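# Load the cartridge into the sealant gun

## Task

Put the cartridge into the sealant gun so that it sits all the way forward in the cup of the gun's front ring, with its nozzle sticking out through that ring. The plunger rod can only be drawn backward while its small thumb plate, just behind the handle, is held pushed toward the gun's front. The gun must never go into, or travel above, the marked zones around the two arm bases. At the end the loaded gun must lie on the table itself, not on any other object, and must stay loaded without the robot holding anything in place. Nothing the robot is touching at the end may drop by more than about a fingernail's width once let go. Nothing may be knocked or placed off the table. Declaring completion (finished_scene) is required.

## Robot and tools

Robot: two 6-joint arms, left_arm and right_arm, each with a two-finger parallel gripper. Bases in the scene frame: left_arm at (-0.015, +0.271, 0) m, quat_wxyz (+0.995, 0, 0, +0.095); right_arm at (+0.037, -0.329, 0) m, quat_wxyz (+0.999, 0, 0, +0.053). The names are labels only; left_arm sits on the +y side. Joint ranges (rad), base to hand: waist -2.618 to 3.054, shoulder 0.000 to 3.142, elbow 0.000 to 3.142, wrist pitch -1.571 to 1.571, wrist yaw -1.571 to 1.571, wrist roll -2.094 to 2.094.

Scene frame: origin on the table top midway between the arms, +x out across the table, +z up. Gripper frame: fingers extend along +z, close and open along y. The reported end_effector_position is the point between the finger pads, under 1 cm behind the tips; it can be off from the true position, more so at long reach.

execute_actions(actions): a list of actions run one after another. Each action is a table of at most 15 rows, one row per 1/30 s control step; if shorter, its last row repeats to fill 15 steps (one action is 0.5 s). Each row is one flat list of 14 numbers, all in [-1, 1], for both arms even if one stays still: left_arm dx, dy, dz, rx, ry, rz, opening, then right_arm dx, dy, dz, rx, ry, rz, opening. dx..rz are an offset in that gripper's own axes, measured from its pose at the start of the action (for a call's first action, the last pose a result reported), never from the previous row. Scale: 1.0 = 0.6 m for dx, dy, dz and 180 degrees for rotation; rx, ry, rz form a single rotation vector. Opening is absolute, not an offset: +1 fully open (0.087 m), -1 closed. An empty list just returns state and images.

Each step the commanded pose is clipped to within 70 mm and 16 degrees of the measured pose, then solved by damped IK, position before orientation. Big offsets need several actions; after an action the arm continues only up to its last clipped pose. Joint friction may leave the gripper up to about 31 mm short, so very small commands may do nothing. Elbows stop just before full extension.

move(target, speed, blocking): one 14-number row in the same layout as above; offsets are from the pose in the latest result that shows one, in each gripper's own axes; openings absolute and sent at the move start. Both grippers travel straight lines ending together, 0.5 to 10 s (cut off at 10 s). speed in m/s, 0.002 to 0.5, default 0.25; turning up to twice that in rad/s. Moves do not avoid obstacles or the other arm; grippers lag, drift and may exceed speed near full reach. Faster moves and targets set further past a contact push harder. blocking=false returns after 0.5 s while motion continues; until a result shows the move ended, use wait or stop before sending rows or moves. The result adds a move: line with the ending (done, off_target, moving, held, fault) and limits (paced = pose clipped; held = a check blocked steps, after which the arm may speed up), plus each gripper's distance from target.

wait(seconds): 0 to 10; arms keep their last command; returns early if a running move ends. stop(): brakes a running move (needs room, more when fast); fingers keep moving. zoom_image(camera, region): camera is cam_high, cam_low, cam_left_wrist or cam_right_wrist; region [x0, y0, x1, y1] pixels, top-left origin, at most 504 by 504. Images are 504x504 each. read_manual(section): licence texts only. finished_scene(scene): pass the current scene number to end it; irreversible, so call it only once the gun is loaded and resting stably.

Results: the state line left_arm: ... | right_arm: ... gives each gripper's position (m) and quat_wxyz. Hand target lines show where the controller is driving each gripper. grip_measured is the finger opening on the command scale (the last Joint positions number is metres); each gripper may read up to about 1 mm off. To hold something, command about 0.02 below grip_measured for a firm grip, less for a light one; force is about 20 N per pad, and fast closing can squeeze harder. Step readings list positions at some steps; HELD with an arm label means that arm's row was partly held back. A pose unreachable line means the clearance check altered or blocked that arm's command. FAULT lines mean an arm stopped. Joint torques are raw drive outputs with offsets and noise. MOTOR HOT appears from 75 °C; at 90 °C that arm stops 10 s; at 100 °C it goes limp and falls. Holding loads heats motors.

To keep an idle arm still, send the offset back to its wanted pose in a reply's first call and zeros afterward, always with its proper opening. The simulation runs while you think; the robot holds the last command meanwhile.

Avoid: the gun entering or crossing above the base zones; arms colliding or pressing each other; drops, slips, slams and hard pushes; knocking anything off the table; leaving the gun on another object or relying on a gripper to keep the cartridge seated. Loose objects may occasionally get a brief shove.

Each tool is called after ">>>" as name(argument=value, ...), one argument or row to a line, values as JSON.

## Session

>>> execute_actions(
  actions=[],
)

Scene clock: 0.00 s.
left_arm: end_effector_position=(+0.6105, +0.1901, +0.3078) grip_measured=+1.000 end_effector_quat_wxyz=(+0.598, -0.579, +0.385, -0.399) | right_arm: end_effector_position=(+0.1936, -0.1103, +0.2930) grip_measured=+0.997 end_effector_quat_wxyz=(-0.576, +0.746, -0.332, +0.046)
Joint positions: left_arm=[-0.432  2.043  1.605  0.479 -0.636 -1.548  0.087] | right_arm=[ 1.026  0.66   0.888 -0.567  0.056 -1.211  0.087]
Joint velocities: left_arm=[-0.002  0.012  0.007 -0.051 -0.051  0.007  0.   ] | right_arm=[-0.002  0.007 -0.007  0.007 -0.051 -0.022 -0.   ]
Joint torques (N m, as the arm reports them, + toward a larger angle): no reading
Hand target (left_arm): +0.611, +0.190, +0.308; +0.598, -0.579, +0.385, -0.399
Hand target (right_arm): +0.194, -0.110, +0.293; -0.576, +0.746, -0.332, +0.046

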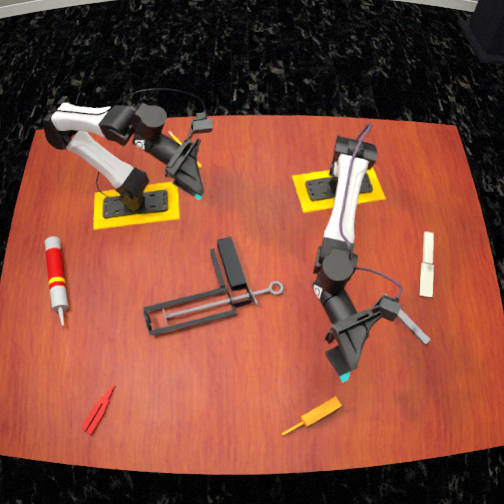

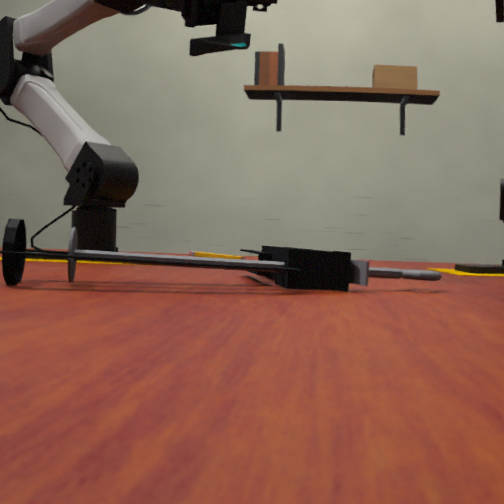

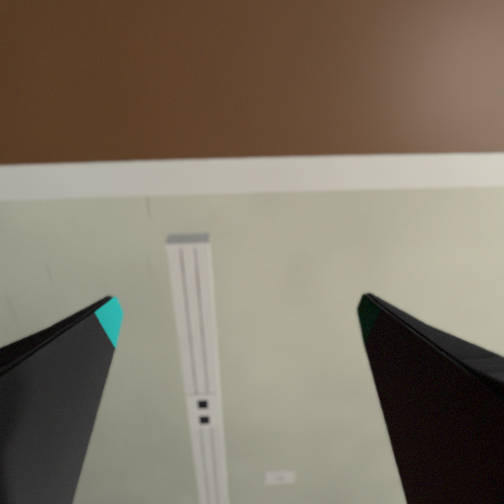

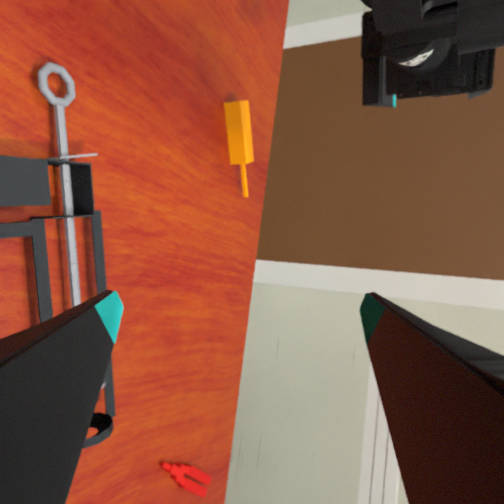

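>>> zoom_image(
  camera="cam_high",
  region=[130, 220, 310, 350],
)

>>> zoom_image(
  camera="cam_high",
  region=[0, 210, 160, 350],
)

Region (130, 220, 310, 350) of cam_high's 504x504 image, scaled by 2.800, with more detail than that image has.

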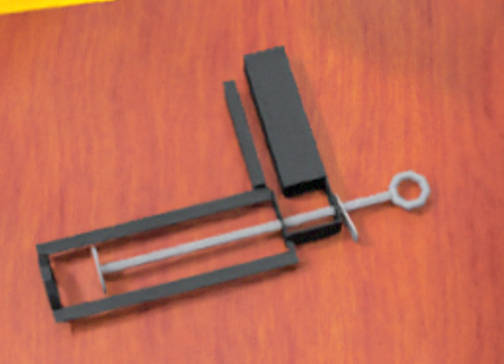

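Region (0, 210, 160, 350) of cam_high's 504x504 image, scaled by 3.150, with more detail than that image has; it fills the top 441 rows of this view, and the rest is white.

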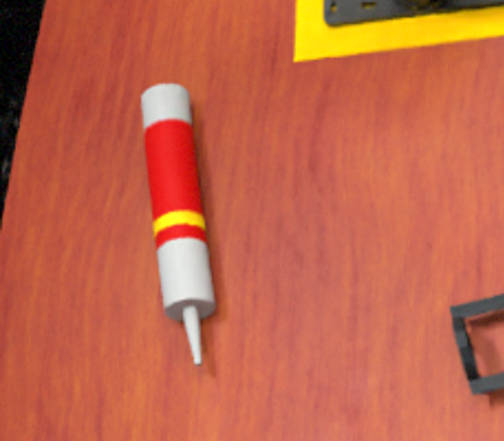

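>>> move(
  target=[-0.232,0.335,-0.348,-0.512,0.216,0.093,0.4,0.548,0.164,0.164,-0.077,0.46,0.576,-1],
  speed=0.4,
)

Scene clock: 72.70 s.
left_arm: end_effector_position=(+0.3676, +0.2350, +0.0988) grip_measured=+0.400 end_effector_quat_wxyz=(-0.093, -0.620, +0.775, -0.082) | right_arm: end_effector_position=(+0.4442, -0.2185, +0.0716) grip_measured=-1.000 end_effector_quat_wxyz=(-0.003, -0.096, +0.995, -0.008)
Joint positions: left_arm=[-0.077  2.109  1.839 -1.373  0.238 -1.226  0.061] | right_arm=[ 0.159  2.404  2.282 -1.458  0.014  0.071  0.   ]
Joint velocities: left_arm=[ 0.022  0.002  0.007 -0.022 -0.037  0.051 -0.001] | right_arm=[-0.017 -0.002 -0.007 -0.095 -0.007  0.007  0.   ]
Joint torques (N m, as the arm reports them, + toward a larger angle): left_arm=[ 0.65 -9.79  7.77  0.07  0.29  0.02] | right_arm=[ -0.11 -10.3    8.29   0.33  -0.11   0.18]
Hand target (left_arm): +0.370, +0.238, +0.100; -0.096, -0.621, +0.774, -0.084
Hand target (right_arm): +0.448, -0.217, +0.073; -0.001, -0.090, +0.996, -0.002
Off the commanded pose (left_arm): 0.006 m, 1 deg.
Off the commanded pose (right_arm): 0.006 m, 1 deg.
move: done

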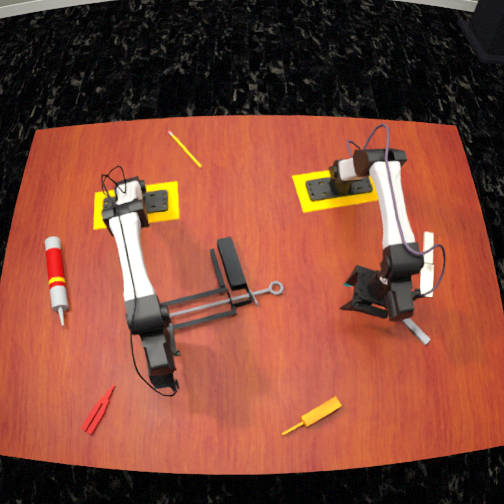

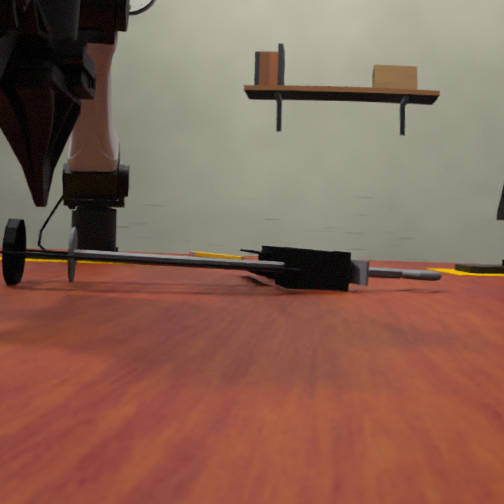

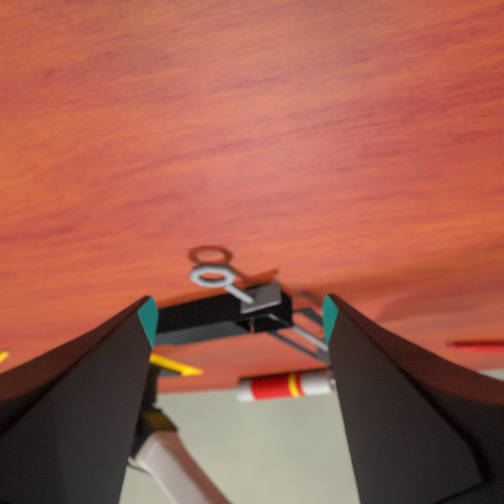

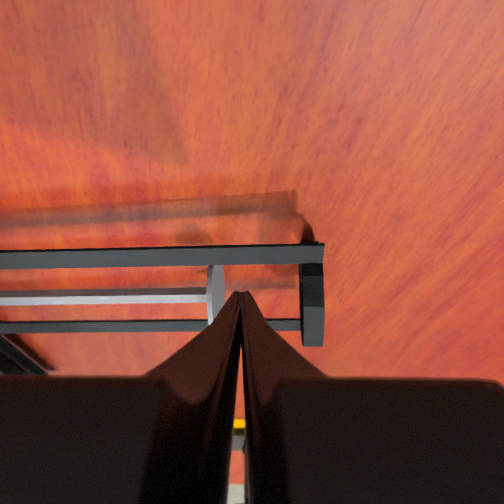

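>>> move(
  target=[0,0,0,0,0,0,0.4,-0.018,0,0.075,0,0,0,-1],
  speed=0.1,
)

Scene clock: 81.23 s.
left_arm: end_effector_position=(+0.3675, +0.2350, +0.0988) grip_measured=+0.400 end_effector_quat_wxyz=(-0.094, -0.620, +0.775, -0.082) | right_arm: end_effector_position=(+0.4543, -0.2157, +0.0326) grip_measured=-1.000 end_effector_quat_wxyz=(-0.002, -0.096, +0.995, -0.007)
Joint positions: left_arm=[-0.077  2.109  1.839 -1.373  0.238 -1.226  0.061] | right_arm=[ 0.159  2.45   2.21  -1.337  0.014  0.071  0.   ]
Joint velocities: left_arm=[-0.017 -0.002  0.002  0.022 -0.007 -0.007 -0.   ] | right_arm=[-0.017 -0.002 -0.002  0.007  0.007  0.007  0.   ]
Joint torques (N m, as the arm reports them, + toward a larger angle): left_arm=[ -0.03 -10.92   5.86   0.26   0.2   -0.04] | right_arm=[ -0.01 -11.25   4.9    0.5    0.01   0.05]
Hand target (left_arm): +0.368, +0.235, +0.099; -0.093, -0.620, +0.775, -0.082
Hand target (right_arm): +0.454, -0.217, +0.027; -0.004, -0.096, +0.995, -0.008
Off the commanded pose (left_arm): 0.000 m, 0 deg.
Off the commanded pose (right_arm): 0.006 m, 0 deg.
move: done

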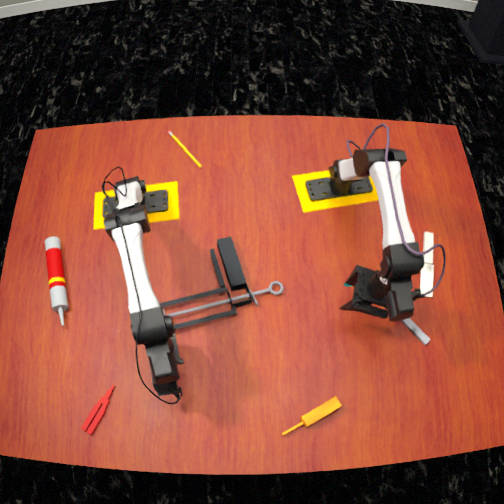

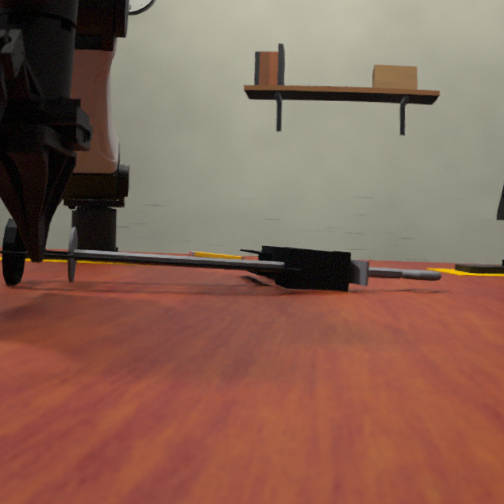

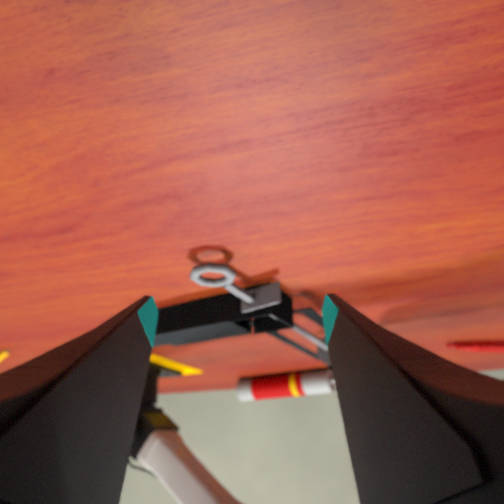

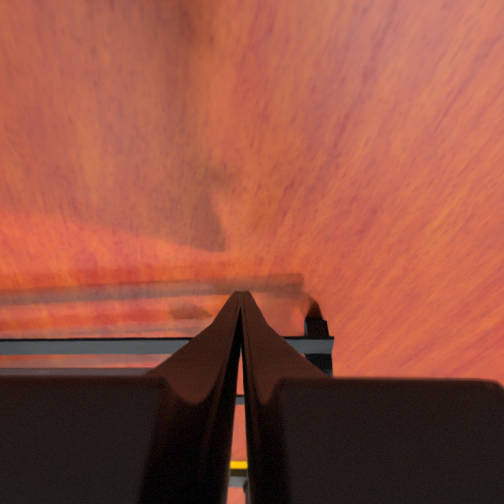

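>>> move(
  target=[0,0,0,0,0,0,0.4,0.225,0.03,0.006,0,0,0,-1],
  speed=0.07,
)

>>> zoom_image(
  camera="cam_high",
  region=[130, 220, 310, 350],
)

Scene clock: 88.50 s.
left_arm: end_effector_position=(+0.3675, +0.2350, +0.0988) grip_measured=+0.400 end_effector_quat_wxyz=(-0.094, -0.620, +0.775, -0.082) | right_arm: end_effector_position=(+0.3201, -0.2284, +0.0260) grip_measured=-1.000 end_effector_quat_wxyz=(-0.011, -0.096, +0.995, -0.012)
Joint positions: left_arm=[-0.077  2.109  1.839 -1.373  0.238 -1.226  0.061] | right_arm=[ 0.227  1.926  1.335 -1.007  0.017  0.14   0.   ]
Joint velocities: left_arm=[ 0.002  0.017 -0.012  0.022 -0.022 -0.037  0.   ] | right_arm=[ 0.002 -0.007  0.002 -0.022 -0.066 -0.037  0.   ]
Joint torques (N m, as the arm reports them, + toward a larger angle): left_arm=[ -0.04 -10.93   5.83   0.25   0.2   -0.03] | right_arm=[ 0.98 -9.68  4.09  0.48 -0.03  0.16]
Hand target (left_arm): +0.367, +0.235, +0.099; -0.094, -0.620, +0.775, -0.082
Hand target (right_arm): +0.318, -0.225, +0.028; -0.002, -0.096, +0.995, -0.007
Off the commanded pose (left_arm): 0.000 m, 0 deg.
Off the commanded pose (right_arm): 0.006 m, 1 deg.
move: done

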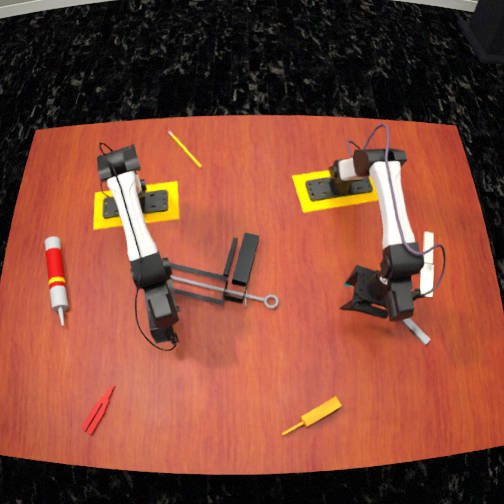

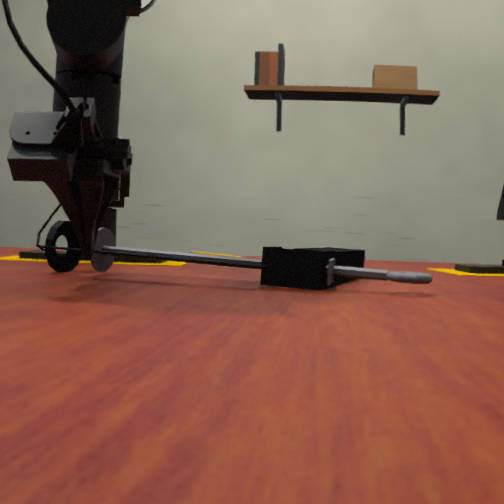

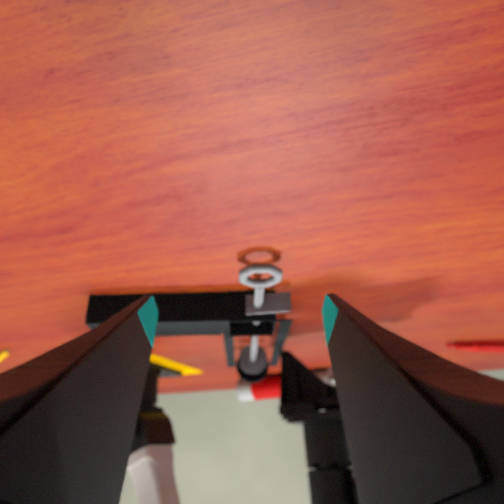

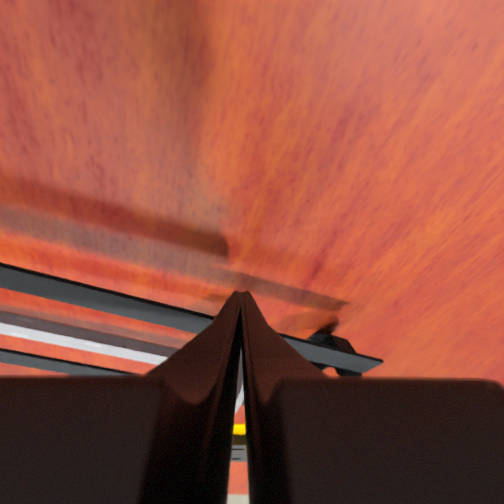

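Region (130, 220, 310, 350) of cam_high's 504x504 image, scaled by 2.800, with more detail than that image has.

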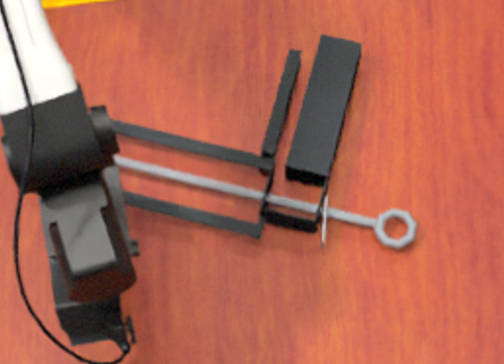

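>>> move(
  target=[0,0,0,0,0,0,0.4,-0.02,0,-0.12,0,0,0,-1],
  speed=0.2,
)

>>> move(
  target=[0,0,0,0,0,0,0.4,-0.063,0.352,0,0,0,-0.858,-0.17],
  speed=0.45,
)

Scene clock: 98.93 s.
left_arm: end_effector_position=(+0.3675, +0.2350, +0.0988) grip_measured=+0.400 end_effector_quat_wxyz=(-0.094, -0.620, +0.775, -0.082) | right_arm: end_effector_position=(+0.3284, -0.2253, +0.0905) grip_measured=-1.000 end_effector_quat_wxyz=(-0.022, -0.095, +0.995, -0.014)
Joint positions: left_arm=[-0.077  2.109  1.839 -1.373  0.238 -1.226  0.061] | right_arm=[ 0.228  1.926  1.593 -1.287  0.017  0.143  0.   ]
Joint velocities: left_arm=[-0.002 -0.022 -0.012 -0.051  0.066 -0.007  0.   ] | right_arm=[ 0.002  0.002  0.002 -0.066 -0.11  -0.051  0.   ]
Joint torques (N m, as the arm reports them, + toward a larger angle): left_arm=[ -0.07 -10.99   5.84   0.26   0.21  -0.03] | right_arm=[-0.07 -8.45  8.07  0.29  0.02  0.01]
Hand target (left_arm): +0.367, +0.235, +0.099; -0.094, -0.620, +0.775, -0.082
Hand target (right_arm): +0.333, -0.225, +0.098; -0.011, -0.096, +0.995, -0.012
Off the commanded pose (left_arm): 0.000 m, 0 deg.
Off the commanded pose (right_arm): 0.009 m, 1 deg.
move: done

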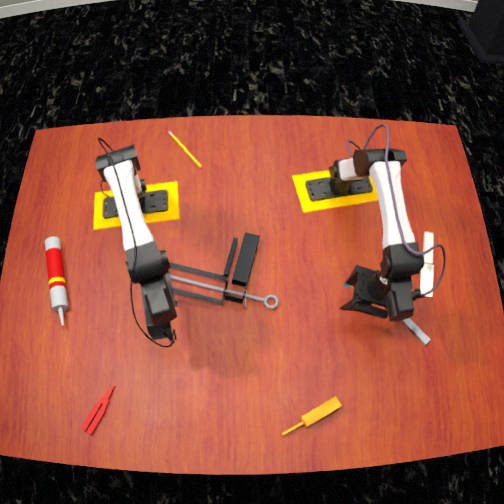

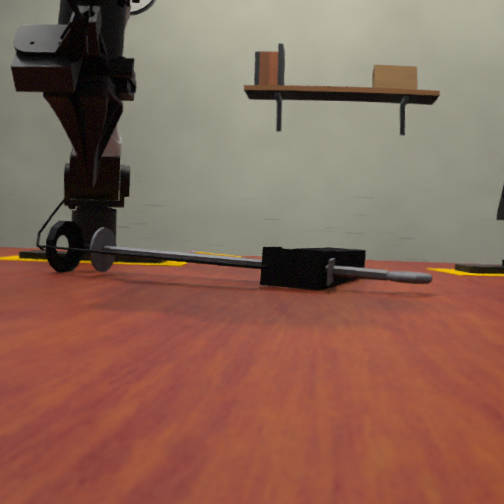

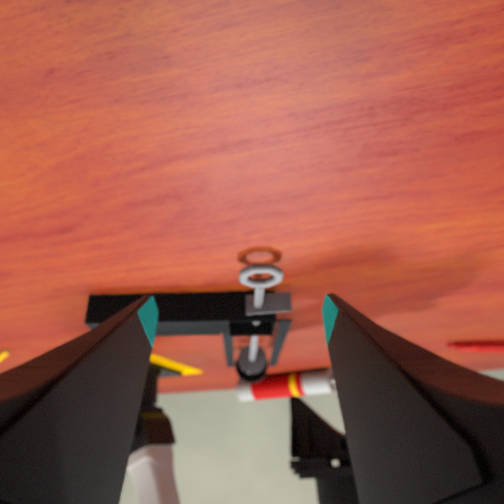

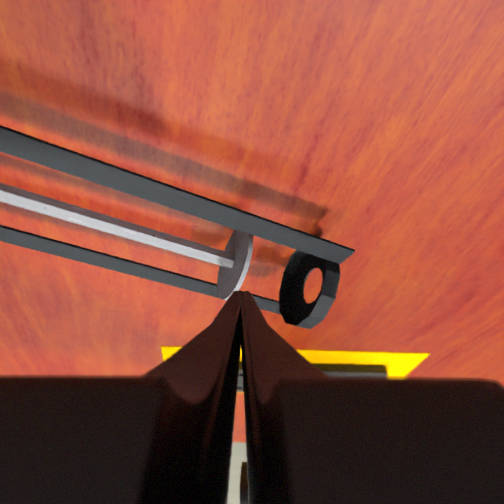

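Scene clock: 102.63 s.
left_arm: end_effector_position=(+0.3675, +0.2350, +0.0988) grip_measured=+0.400 end_effector_quat_wxyz=(-0.094, -0.620, +0.775, -0.082) | right_arm: end_effector_position=(+0.3288, -0.0178, +0.0855) grip_measured=-0.170 end_effector_quat_wxyz=(+0.021, +0.990, -0.136, -0.010)
Joint positions: left_arm=[-0.077  2.109  1.839 -1.373  0.238 -1.226  0.061] | right_arm=[ 0.804  2.168  1.942 -1.39   0.004 -1.959  0.036]
Joint velocities: left_arm=[-0.007 -0.002 -0.007 -0.037 -0.007 -0.066 -0.001] | right_arm=[ 0.007 -0.007  0.002 -0.037  0.051  0.022  0.   ]
Joint torques (N m, as the arm reports them, + toward a larger angle): left_arm=[ -0.08 -10.92   5.87   0.26   0.21  -0.03] | right_arm=[ 0.62 -8.77  7.99  0.12 -0.24 -0.03]
Hand target (left_arm): +0.367, +0.235, +0.099; -0.094, -0.620, +0.775, -0.082
Hand target (right_arm): +0.327, -0.011, +0.086; +0.018, +0.992, -0.127, -0.015
Off the commanded pose (left_arm): 0.000 m, 0 deg.
Off the commanded pose (right_arm): 0.008 m, 1 deg.
move: done

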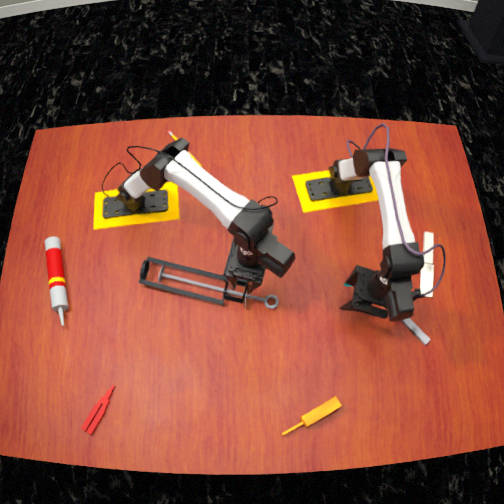

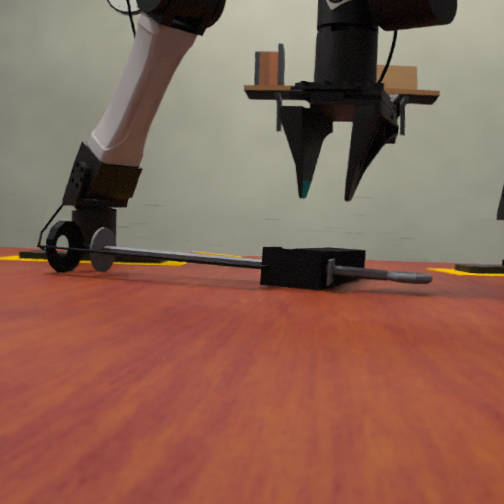

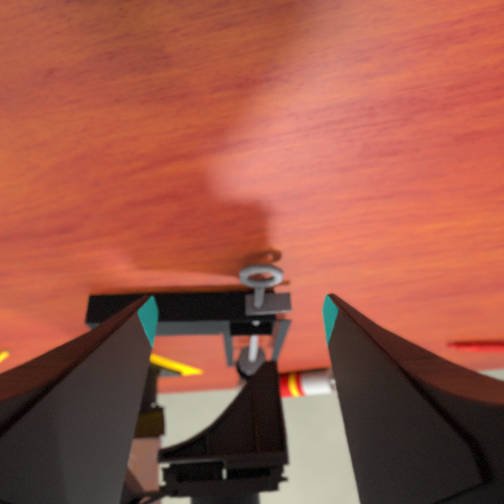

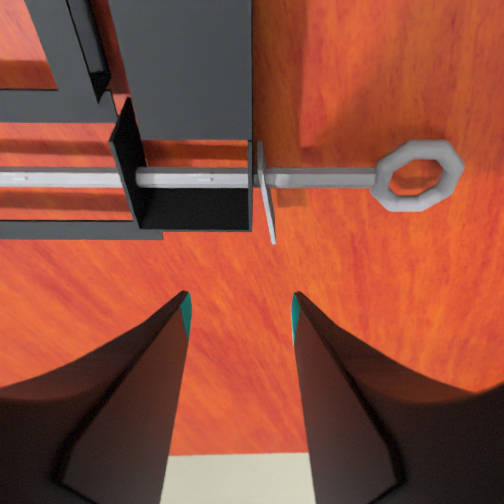

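>>> move(
  target=[0.183,-0.025,0.166,0,0,0.01,0.4,-0.008,-0.012,0.06,0.013,0.005,-0.004,-0.17],
  speed=0.15,
)

>>> zoom_image(
  camera="cam_left_wrist",
  region=[160, 270, 340, 500],
)

Scene clock: 111.83 s.
left_arm: end_effector_position=(+0.3588, +0.1061, +0.0364) grip_measured=+0.400 end_effector_quat_wxyz=(-0.085, -0.605, +0.787, -0.085) | right_arm: end_effector_position=(+0.3292, -0.0121, +0.0448) grip_measured=-0.170 end_effector_quat_wxyz=(+0.009, +0.991, -0.131, -0.002)
Joint positions: left_arm=[-0.404  2.108  1.589 -1.03   0.24  -1.526  0.061] | right_arm=[ 0.812  2.168  1.779 -1.199  0.004 -1.962  0.036]
Joint velocities: left_arm=[-0.002 -0.007  0.017  0.007  0.007 -0.081  0.   ] | right_arm=[-0.012 -0.012  0.007 -0.022 -0.051  0.037  0.001]
Joint torques (N m, as the arm reports them, + toward a larger angle): left_arm=[ -0.31 -10.38   3.92   0.62   0.21  -0.1 ] | right_arm=[  0.91 -11.42   4.23   0.34  -0.09   0.16]
Hand target (left_arm): +0.354, +0.105, +0.028; -0.090, -0.607, +0.785, -0.079
Hand target (right_arm): +0.325, -0.011, +0.049; +0.002, +0.992, -0.130, +0.001
Off the commanded pose (left_arm): 0.009 m, 1 deg.
Off the commanded pose (right_arm): 0.006 m, 1 deg.
move: done

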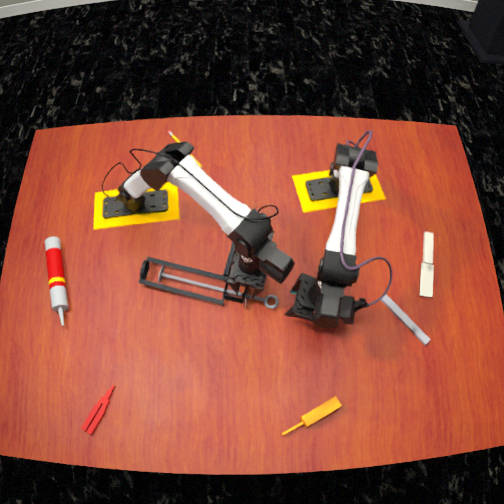

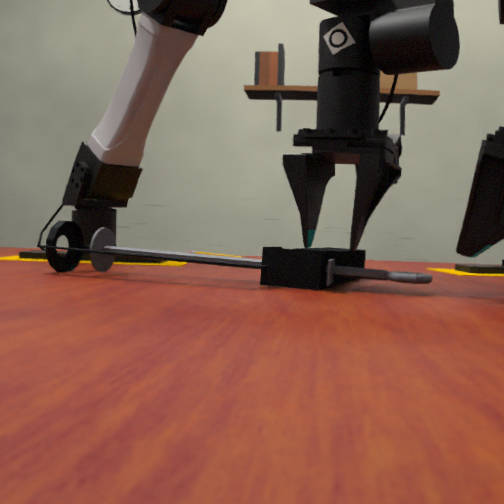

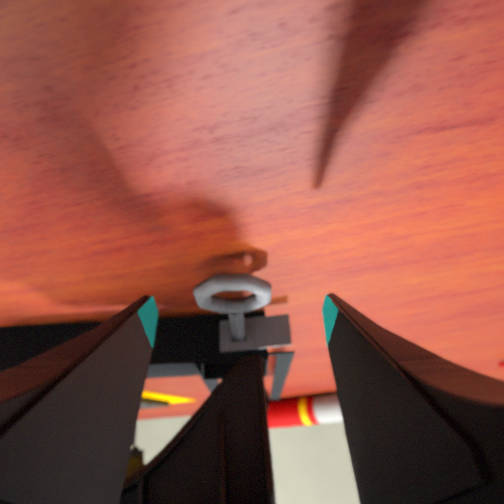

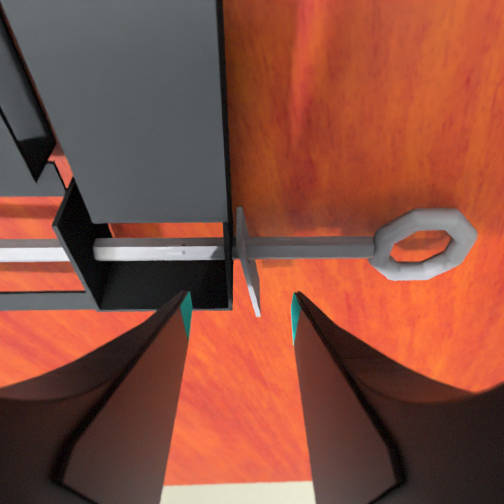

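Region (160, 270, 340, 500) of cam_left_wrist's 504x504 image, scaled by 2.191, with more detail than that image has; it fills the left 394 columns of this view, and the rest is white.

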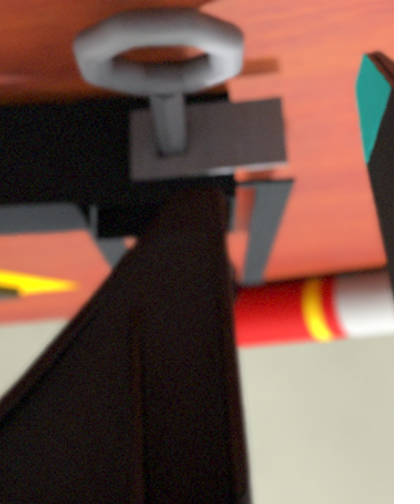

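Need ~4 mm toward the handle, then down.

>>> execute_actions(
  actions=[
    [[0,0,0,0,0,0,0.4,-0.016,0,-0.006,0,0,0,-0.17]],
  ],
)

>>> move(
  target=[0,0,0,0,0,0,0.4,-0.004,0,0.03,0,0,0,-0.17],
  speed=0.04,
)

>>> zoom_image(
  camera="cam_low",
  region=[240, 180, 504, 320],
)

Scene clock: 117.63 s.
left_arm: end_effector_position=(+0.3592, +0.1060, +0.0364) grip_measured=+0.400 end_effector_quat_wxyz=(-0.084, -0.605, +0.787, -0.086) | right_arm: end_effector_position=(+0.3248, -0.0085, +0.0448) grip_measured=-0.170 end_effector_quat_wxyz=(+0.008, +0.991, -0.130, -0.002)
Joint positions: left_arm=[-0.404  2.108  1.589 -1.029  0.24  -1.527  0.061] | right_arm=[ 0.825  2.168  1.779 -1.198  0.004 -1.949  0.036]
Joint velocities: left_arm=[-0.012 -0.002 -0.022 -0.037 -0.007 -0.11   0.001] | right_arm=[ 0.007  0.012  0.002  0.007 -0.007 -0.007 -0.   ]
Joint torques (N m, as the arm reports them, + toward a larger angle): left_arm=[ -0.05 -10.98   5.84   0.43   0.2   -0.03] | right_arm=[  0.71 -10.85   5.06   0.23  -0.09   0.15]
Hand target (left_arm): +0.359, +0.106, +0.036; -0.085, -0.605, +0.787, -0.085
Hand target (right_arm): +0.320, -0.010, +0.048; +0.009, +0.991, -0.131, -0.002
Off the commanded pose (left_arm): 0.000 m, 0 deg.
Off the commanded pose (right_arm): 0.006 m, 0 deg.
Step readings (end_effector_position):
0: left_arm (+0.3592, +0.1060, +0.0364) | right_arm (+0.3294, -0.0120, +0.0448)
1: left_arm (+0.3592, +0.1060, +0.0364) | right_arm (+0.3291, -0.0118, +0.0448)
2: left_arm (+0.3592, +0.1060, +0.0364) | right_arm (+0.3286, -0.0115, +0.0448)
4: left_arm (+0.3592, +0.1060, +0.0364) | right_arm (+0.3270, -0.0101, +0.0448)
8: left_arm (+0.3592, +0.1060, +0.0364) | right_arm (+0.3250, -0.0085, +0.0448)
15: end_effector_position above

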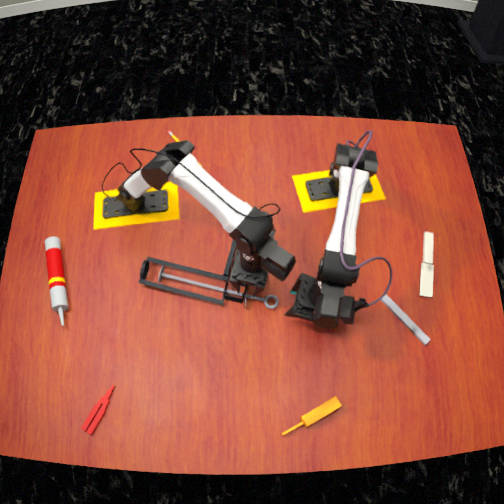

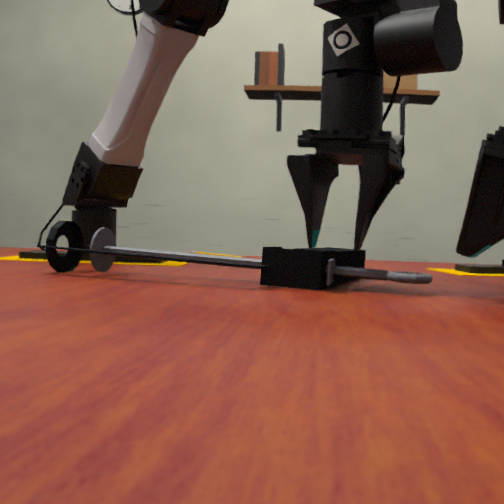

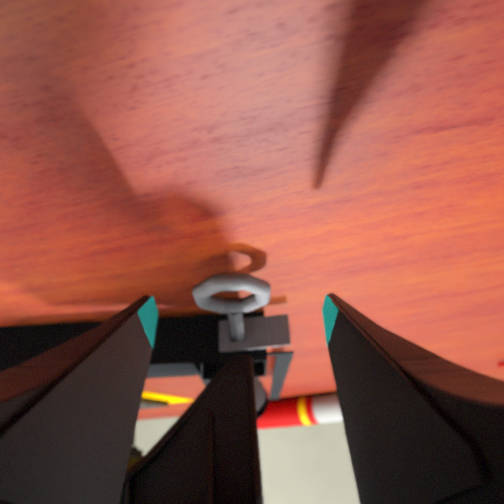

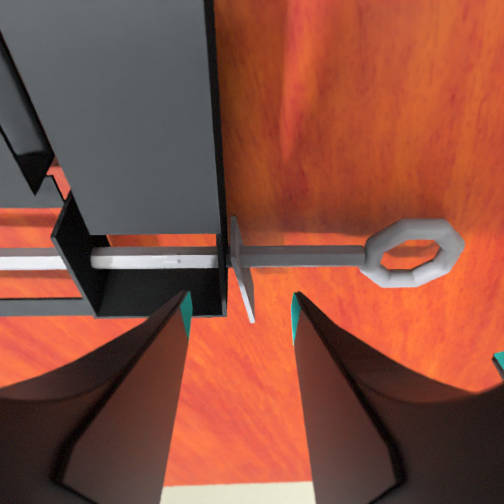

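Scene clock: 118.50 s.
left_arm: end_effector_position=(+0.3592, +0.1060, +0.0364) grip_measured=+0.400 end_effector_quat_wxyz=(-0.084, -0.605, +0.787, -0.086) | right_arm: end_effector_position=(+0.3263, -0.0065, +0.0357) grip_measured=-0.170 end_effector_quat_wxyz=(+0.001, +0.991, -0.130, +0.002)
Joint positions: left_arm=[-0.404  2.108  1.589 -1.029  0.24  -1.527  0.061] | right_arm=[ 0.825  2.168  1.741 -1.145  0.004 -1.949  0.036]
Joint velocities: left_arm=[-0.012  0.007 -0.012 -0.037  0.037 -0.022 -0.001] | right_arm=[-0.007 -0.002  0.012 -0.051  0.081  0.066  0.   ]
Joint torques (N m, as the arm reports them, + toward a larger angle): left_arm=[ -0.06 -10.95   5.84   0.43   0.19  -0.03] | right_arm=[ 0.57 -9.14  4.31  0.38 -0.09  0.15]
Hand target (left_arm): +0.359, +0.106, +0.036; -0.084, -0.605, +0.787, -0.086
Hand target (right_arm): +0.322, -0.008, +0.027; +0.008, +0.991, -0.130, -0.002
Off the commanded pose (left_arm): 0.000 m, 0 deg.
Off the commanded pose (right_arm): 0.010 m, 1 deg.
move: done

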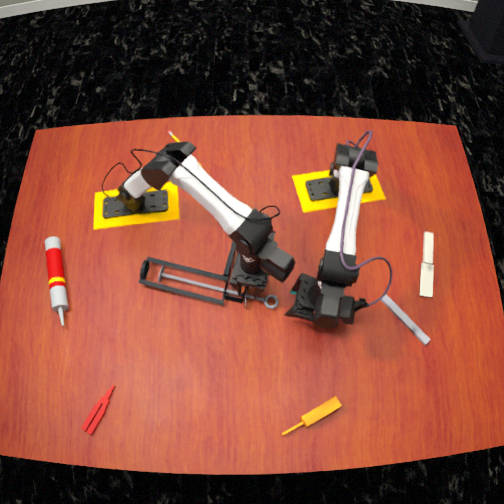

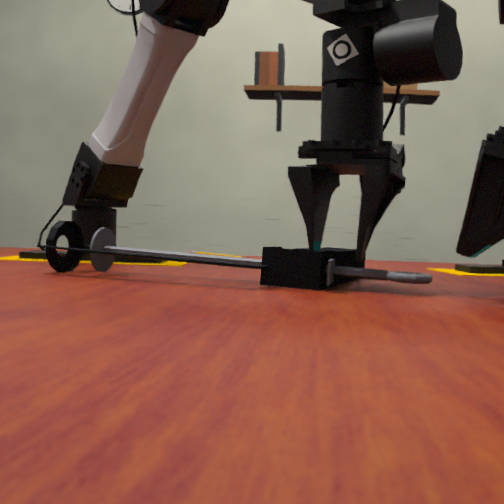

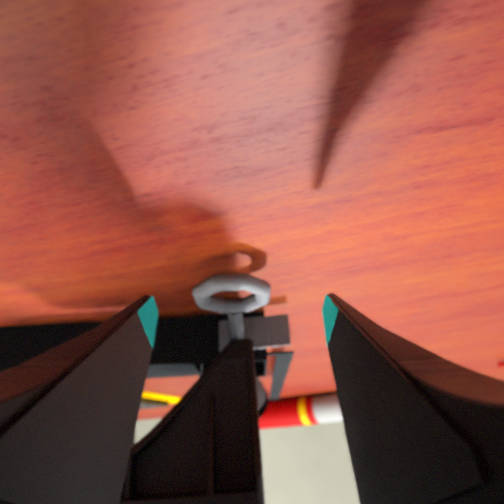

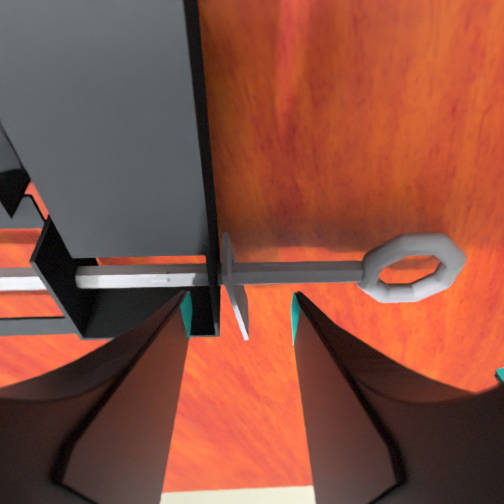

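Region (240, 180, 504, 320) of cam_low's 504x504 image, scaled by 1.909, with more detail than that image has; it fills the top 267 rows of this view, and the rest is white.

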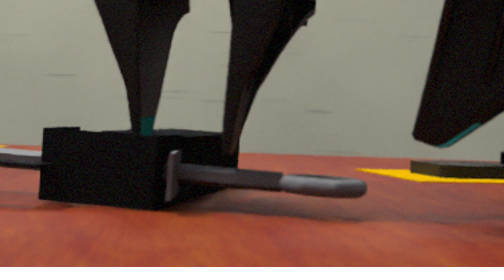

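>>> execute_actions(
  actions=[
    [[0,0,0,0,0,0,0.4,0,0.005,0.012,0,0,0,-0.17],[0,0,0,0,0,0,0.4,0,0.007,0.015,0,0,0,-0.17],[0,0,0,0,0,0,0.4,0,0.009,0.018,0,0,0,-0.17],[0,0,0,0,0,0,0.4,0,0.011,0.021,0,0,0,-0.17]],
    [[0,0,0,0,0,0,0.4,0,0,0.008,0,0,0,-0.23],[0,0,0,0,0,0,0.4,0,0,0.008,0,0,0,-0.29],[0,0,0,0,0,0,0.4,0,0,0.008,0,0,0,-0.35],[0,0,0,0,0,0,0.4,0,0,0.008,0,0,0,-0.41],[0,0,0,0,0,0,0.4,0,0,0.008,0,0,0,-0.47],[0,0,0,0,0,0,0.4,0,0,0.008,0,0,0,-0.53],[0,0,0,0,0,0,0.4,0,0,0.008,0,0,0,-0.59],[0,0,0,0,0,0,0.4,0,0,0.008,0,0,0,-0.64],[0,0,0,0,0,0,0.4,0,0,0.008,0,0,0,-0.69],[0,0,0,0,0,0,0.4,0,0,0.008,0,0,0,-0.74],[0,0,0,0,0,0,0.4,0,0,0.008,0,0,0,-0.78],[0,0,0,0,0,0,0.4,0,0,0.008,0,0,0,-0.82],[0,0,0,0,0,0,0.4,0,0,0.008,0,0,0,-0.86],[0,0,0,0,0,0,0.4,0,0,0.008,0,0,0,-0.89],[0,0,0,0,0,0,0.4,0,0,0.008,0,0,0,-0.93]],
  ],
)

>>> zoom_image(
  camera="cam_low",
  region=[240, 180, 504, 320],
)

Scene clock: 134.37 s.
left_arm: end_effector_position=(+0.3592, +0.1060, +0.0364) grip_measured=+0.400 end_effector_quat_wxyz=(-0.084, -0.605, +0.787, -0.086) | right_arm: end_effector_position=(+0.3257, -0.0124, +0.0303) grip_measured=-0.891 end_effector_quat_wxyz=(+0.009, +0.991, -0.131, +0.007)
Joint positions: left_arm=[-0.404  2.108  1.589 -1.029  0.24  -1.527  0.061] | right_arm=[ 0.825  2.161  1.706 -1.124  0.022 -1.948  0.005]
Joint velocities: left_arm=[-0.002  0.002  0.007  0.081 -0.081 -0.022  0.001] | right_arm=[-0.012 -0.012  0.002  0.051  0.037 -0.037 -0.005]
Joint torques (N m, as the arm reports them, + toward a larger angle): left_arm=[ -0.05 -10.96   5.8    0.43   0.2   -0.03] | right_arm=[ 0.09 -9.35  4.99  0.55 -0.26  0.05]
Hand target (left_arm): +0.359, +0.106, +0.036; -0.084, -0.605, +0.787, -0.086
Hand target (right_arm): +0.326, -0.007, +0.025; -0.002, +0.992, -0.130, +0.005
Off the commanded pose (left_arm): 0.000 m, 0 deg.
Off the commanded pose (right_arm): 0.007 m, 1 deg.
Step readings (end_effector_position; steps 1 to 15: 1st action; 16 to 30: 2nd action):
0: left_arm (+0.3592, +0.1060, +0.0364) | right_arm (+0.3265, -0.0062, +0.0358)
1: left_arm (+0.3592, +0.1060, +0.0364) | right_arm (+0.3266, -0.0062, +0.0353)
2: left_arm (+0.3592, +0.1060, +0.0364) | right_arm (+0.3265, -0.0062, +0.0341)
4: left_arm (+0.3592, +0.1060, +0.0364) | right_arm (+0.3259, -0.0074, +0.0296)
8: left_arm (+0.3592, +0.1060, +0.0364) | right_arm (+0.3264, -0.0074, +0.0300)
15: left_arm (+0.3592, +0.1060, +0.0364) | right_arm (+0.3264, -0.0074, +0.0300)
16: left_arm (+0.3592, +0.1060, +0.0364) | right_arm (+0.3263, -0.0077, +0.0300)
17: left_arm (+0.3592, +0.1060, +0.0364) | right_arm (+0.3260, -0.0085, +0.0300)
19: left_arm (+0.3592, +0.1060, +0.0364) | right_arm (+0.3254, -0.0107, +0.0301)
23: left_arm (+0.3592, +0.1060, +0.0364) | right_arm (+0.3250, -0.0129, +0.0302)
30: end_effector_position above

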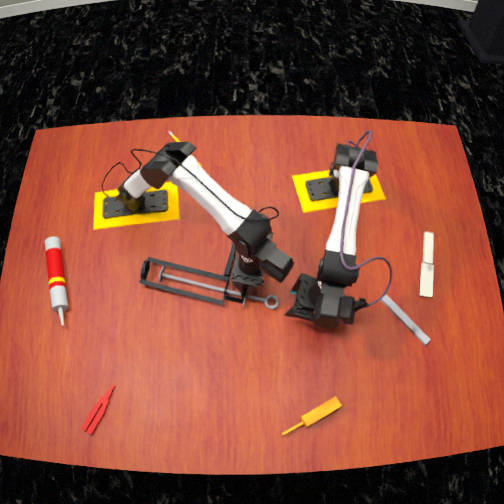

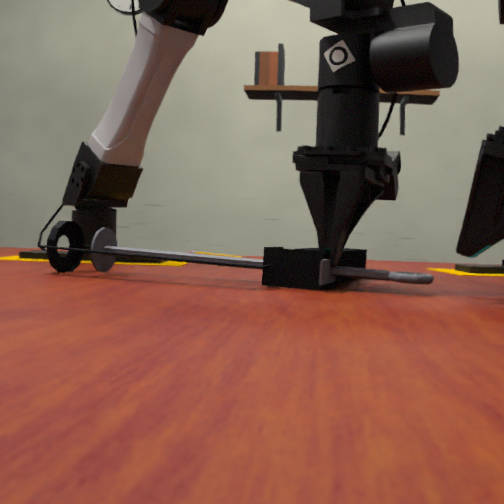

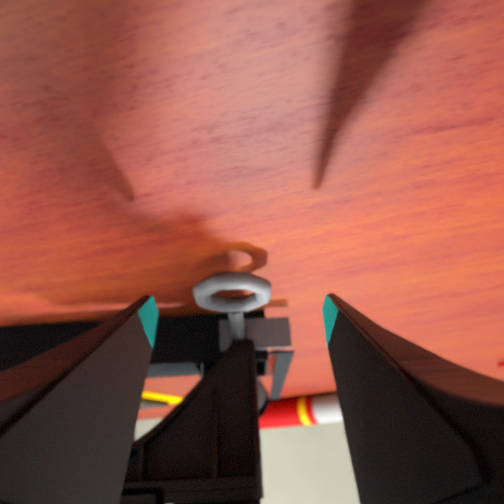

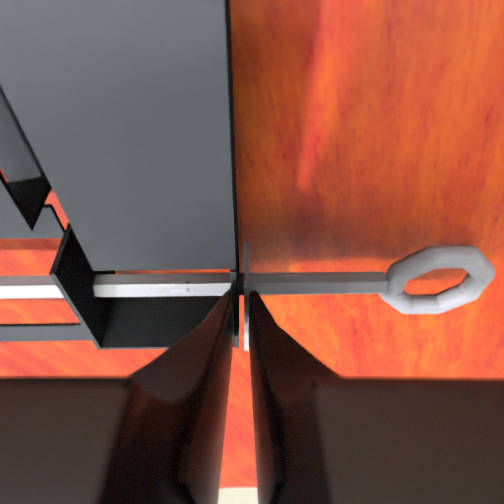

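Region (240, 180, 504, 320) of cam_low's 504x504 image, scaled by 1.909, with more detail than that image has; it fills the top 267 rows of this view, and the rest is white.

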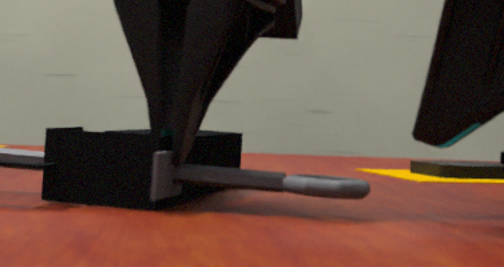

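>>> move(
  target=[0.068,0.014,0.045,0,0.01,0,0.4,0,0,-0.04,0.015,0,0,-0.93],
  speed=0.04,
)

>>> zoom_image(
  camera="cam_low",
  region=[240, 180, 504, 320],
)

Scene clock: 143.27 s.
left_arm: end_effector_position=(+0.3448, +0.0676, +0.0209) grip_measured=+0.400 end_effector_quat_wxyz=(-0.093, -0.604, +0.786, -0.092) | right_arm: end_effector_position=(+0.3249, -0.0116, +0.0371) grip_measured=-0.891 end_effector_quat_wxyz=(+0.002, +0.991, -0.131, +0.008)
Joint positions: left_arm=[-0.498  2.108  1.516 -0.933  0.259 -1.625  0.061] | right_arm=[ 0.825  2.143  1.706 -1.129  0.015 -1.948  0.005]
Joint velocities: left_arm=[-0.007 -0.002  0.012  0.007 -0.037 -0.095  0.001] | right_arm=[-0.017  0.002 -0.027 -0.11   0.037 -0.037  0.   ]
Joint torques (N m, as the arm reports them, + toward a larger angle): left_arm=[ -0.8  -11.62   3.95   0.66   0.3   -0.09] | right_arm=[ -0.34 -12.49   5.84   0.22  -0.21  -0.01]
Hand target (left_arm): +0.340, +0.064, +0.019; -0.096, -0.604, +0.786, -0.094
Hand target (right_arm): +0.326, -0.012, +0.054; -0.014, +0.991, -0.131, +0.011
Off the commanded pose (left_arm): 0.007 m, 1 deg.
Off the commanded pose (right_arm): 0.017 m, 2 deg.
move: off_target (right_arm)

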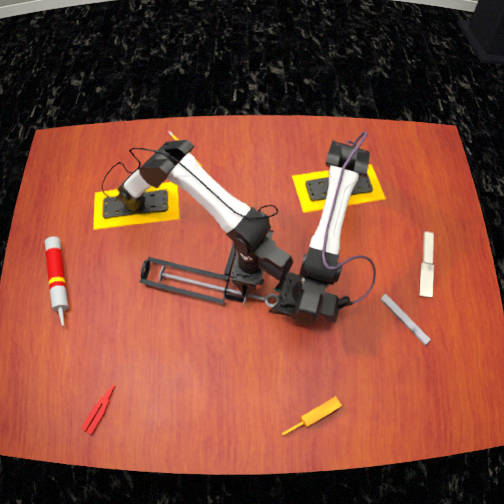

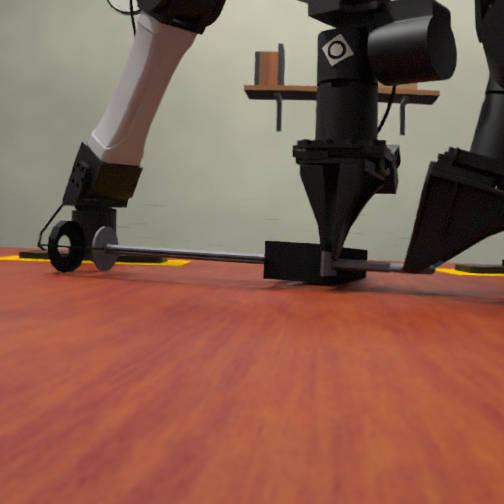

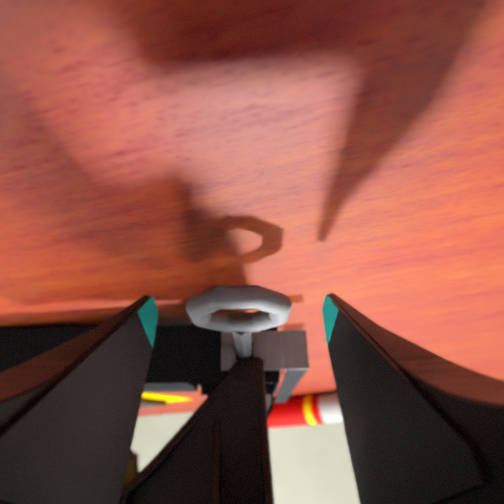

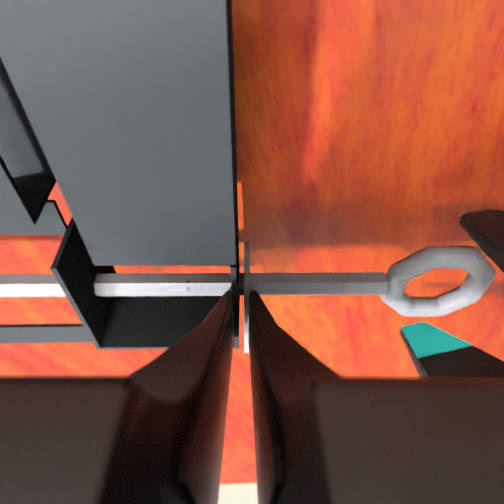

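Region (240, 180, 504, 320) of cam_low's 504x504 image, scaled by 1.909, with more detail than that image has; it fills the top 267 rows of this view, and the rest is white.

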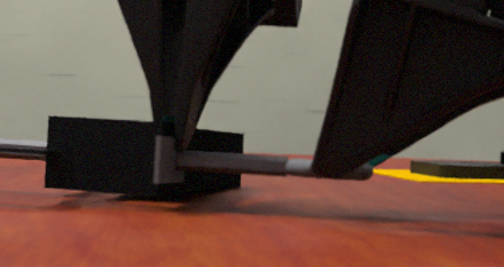

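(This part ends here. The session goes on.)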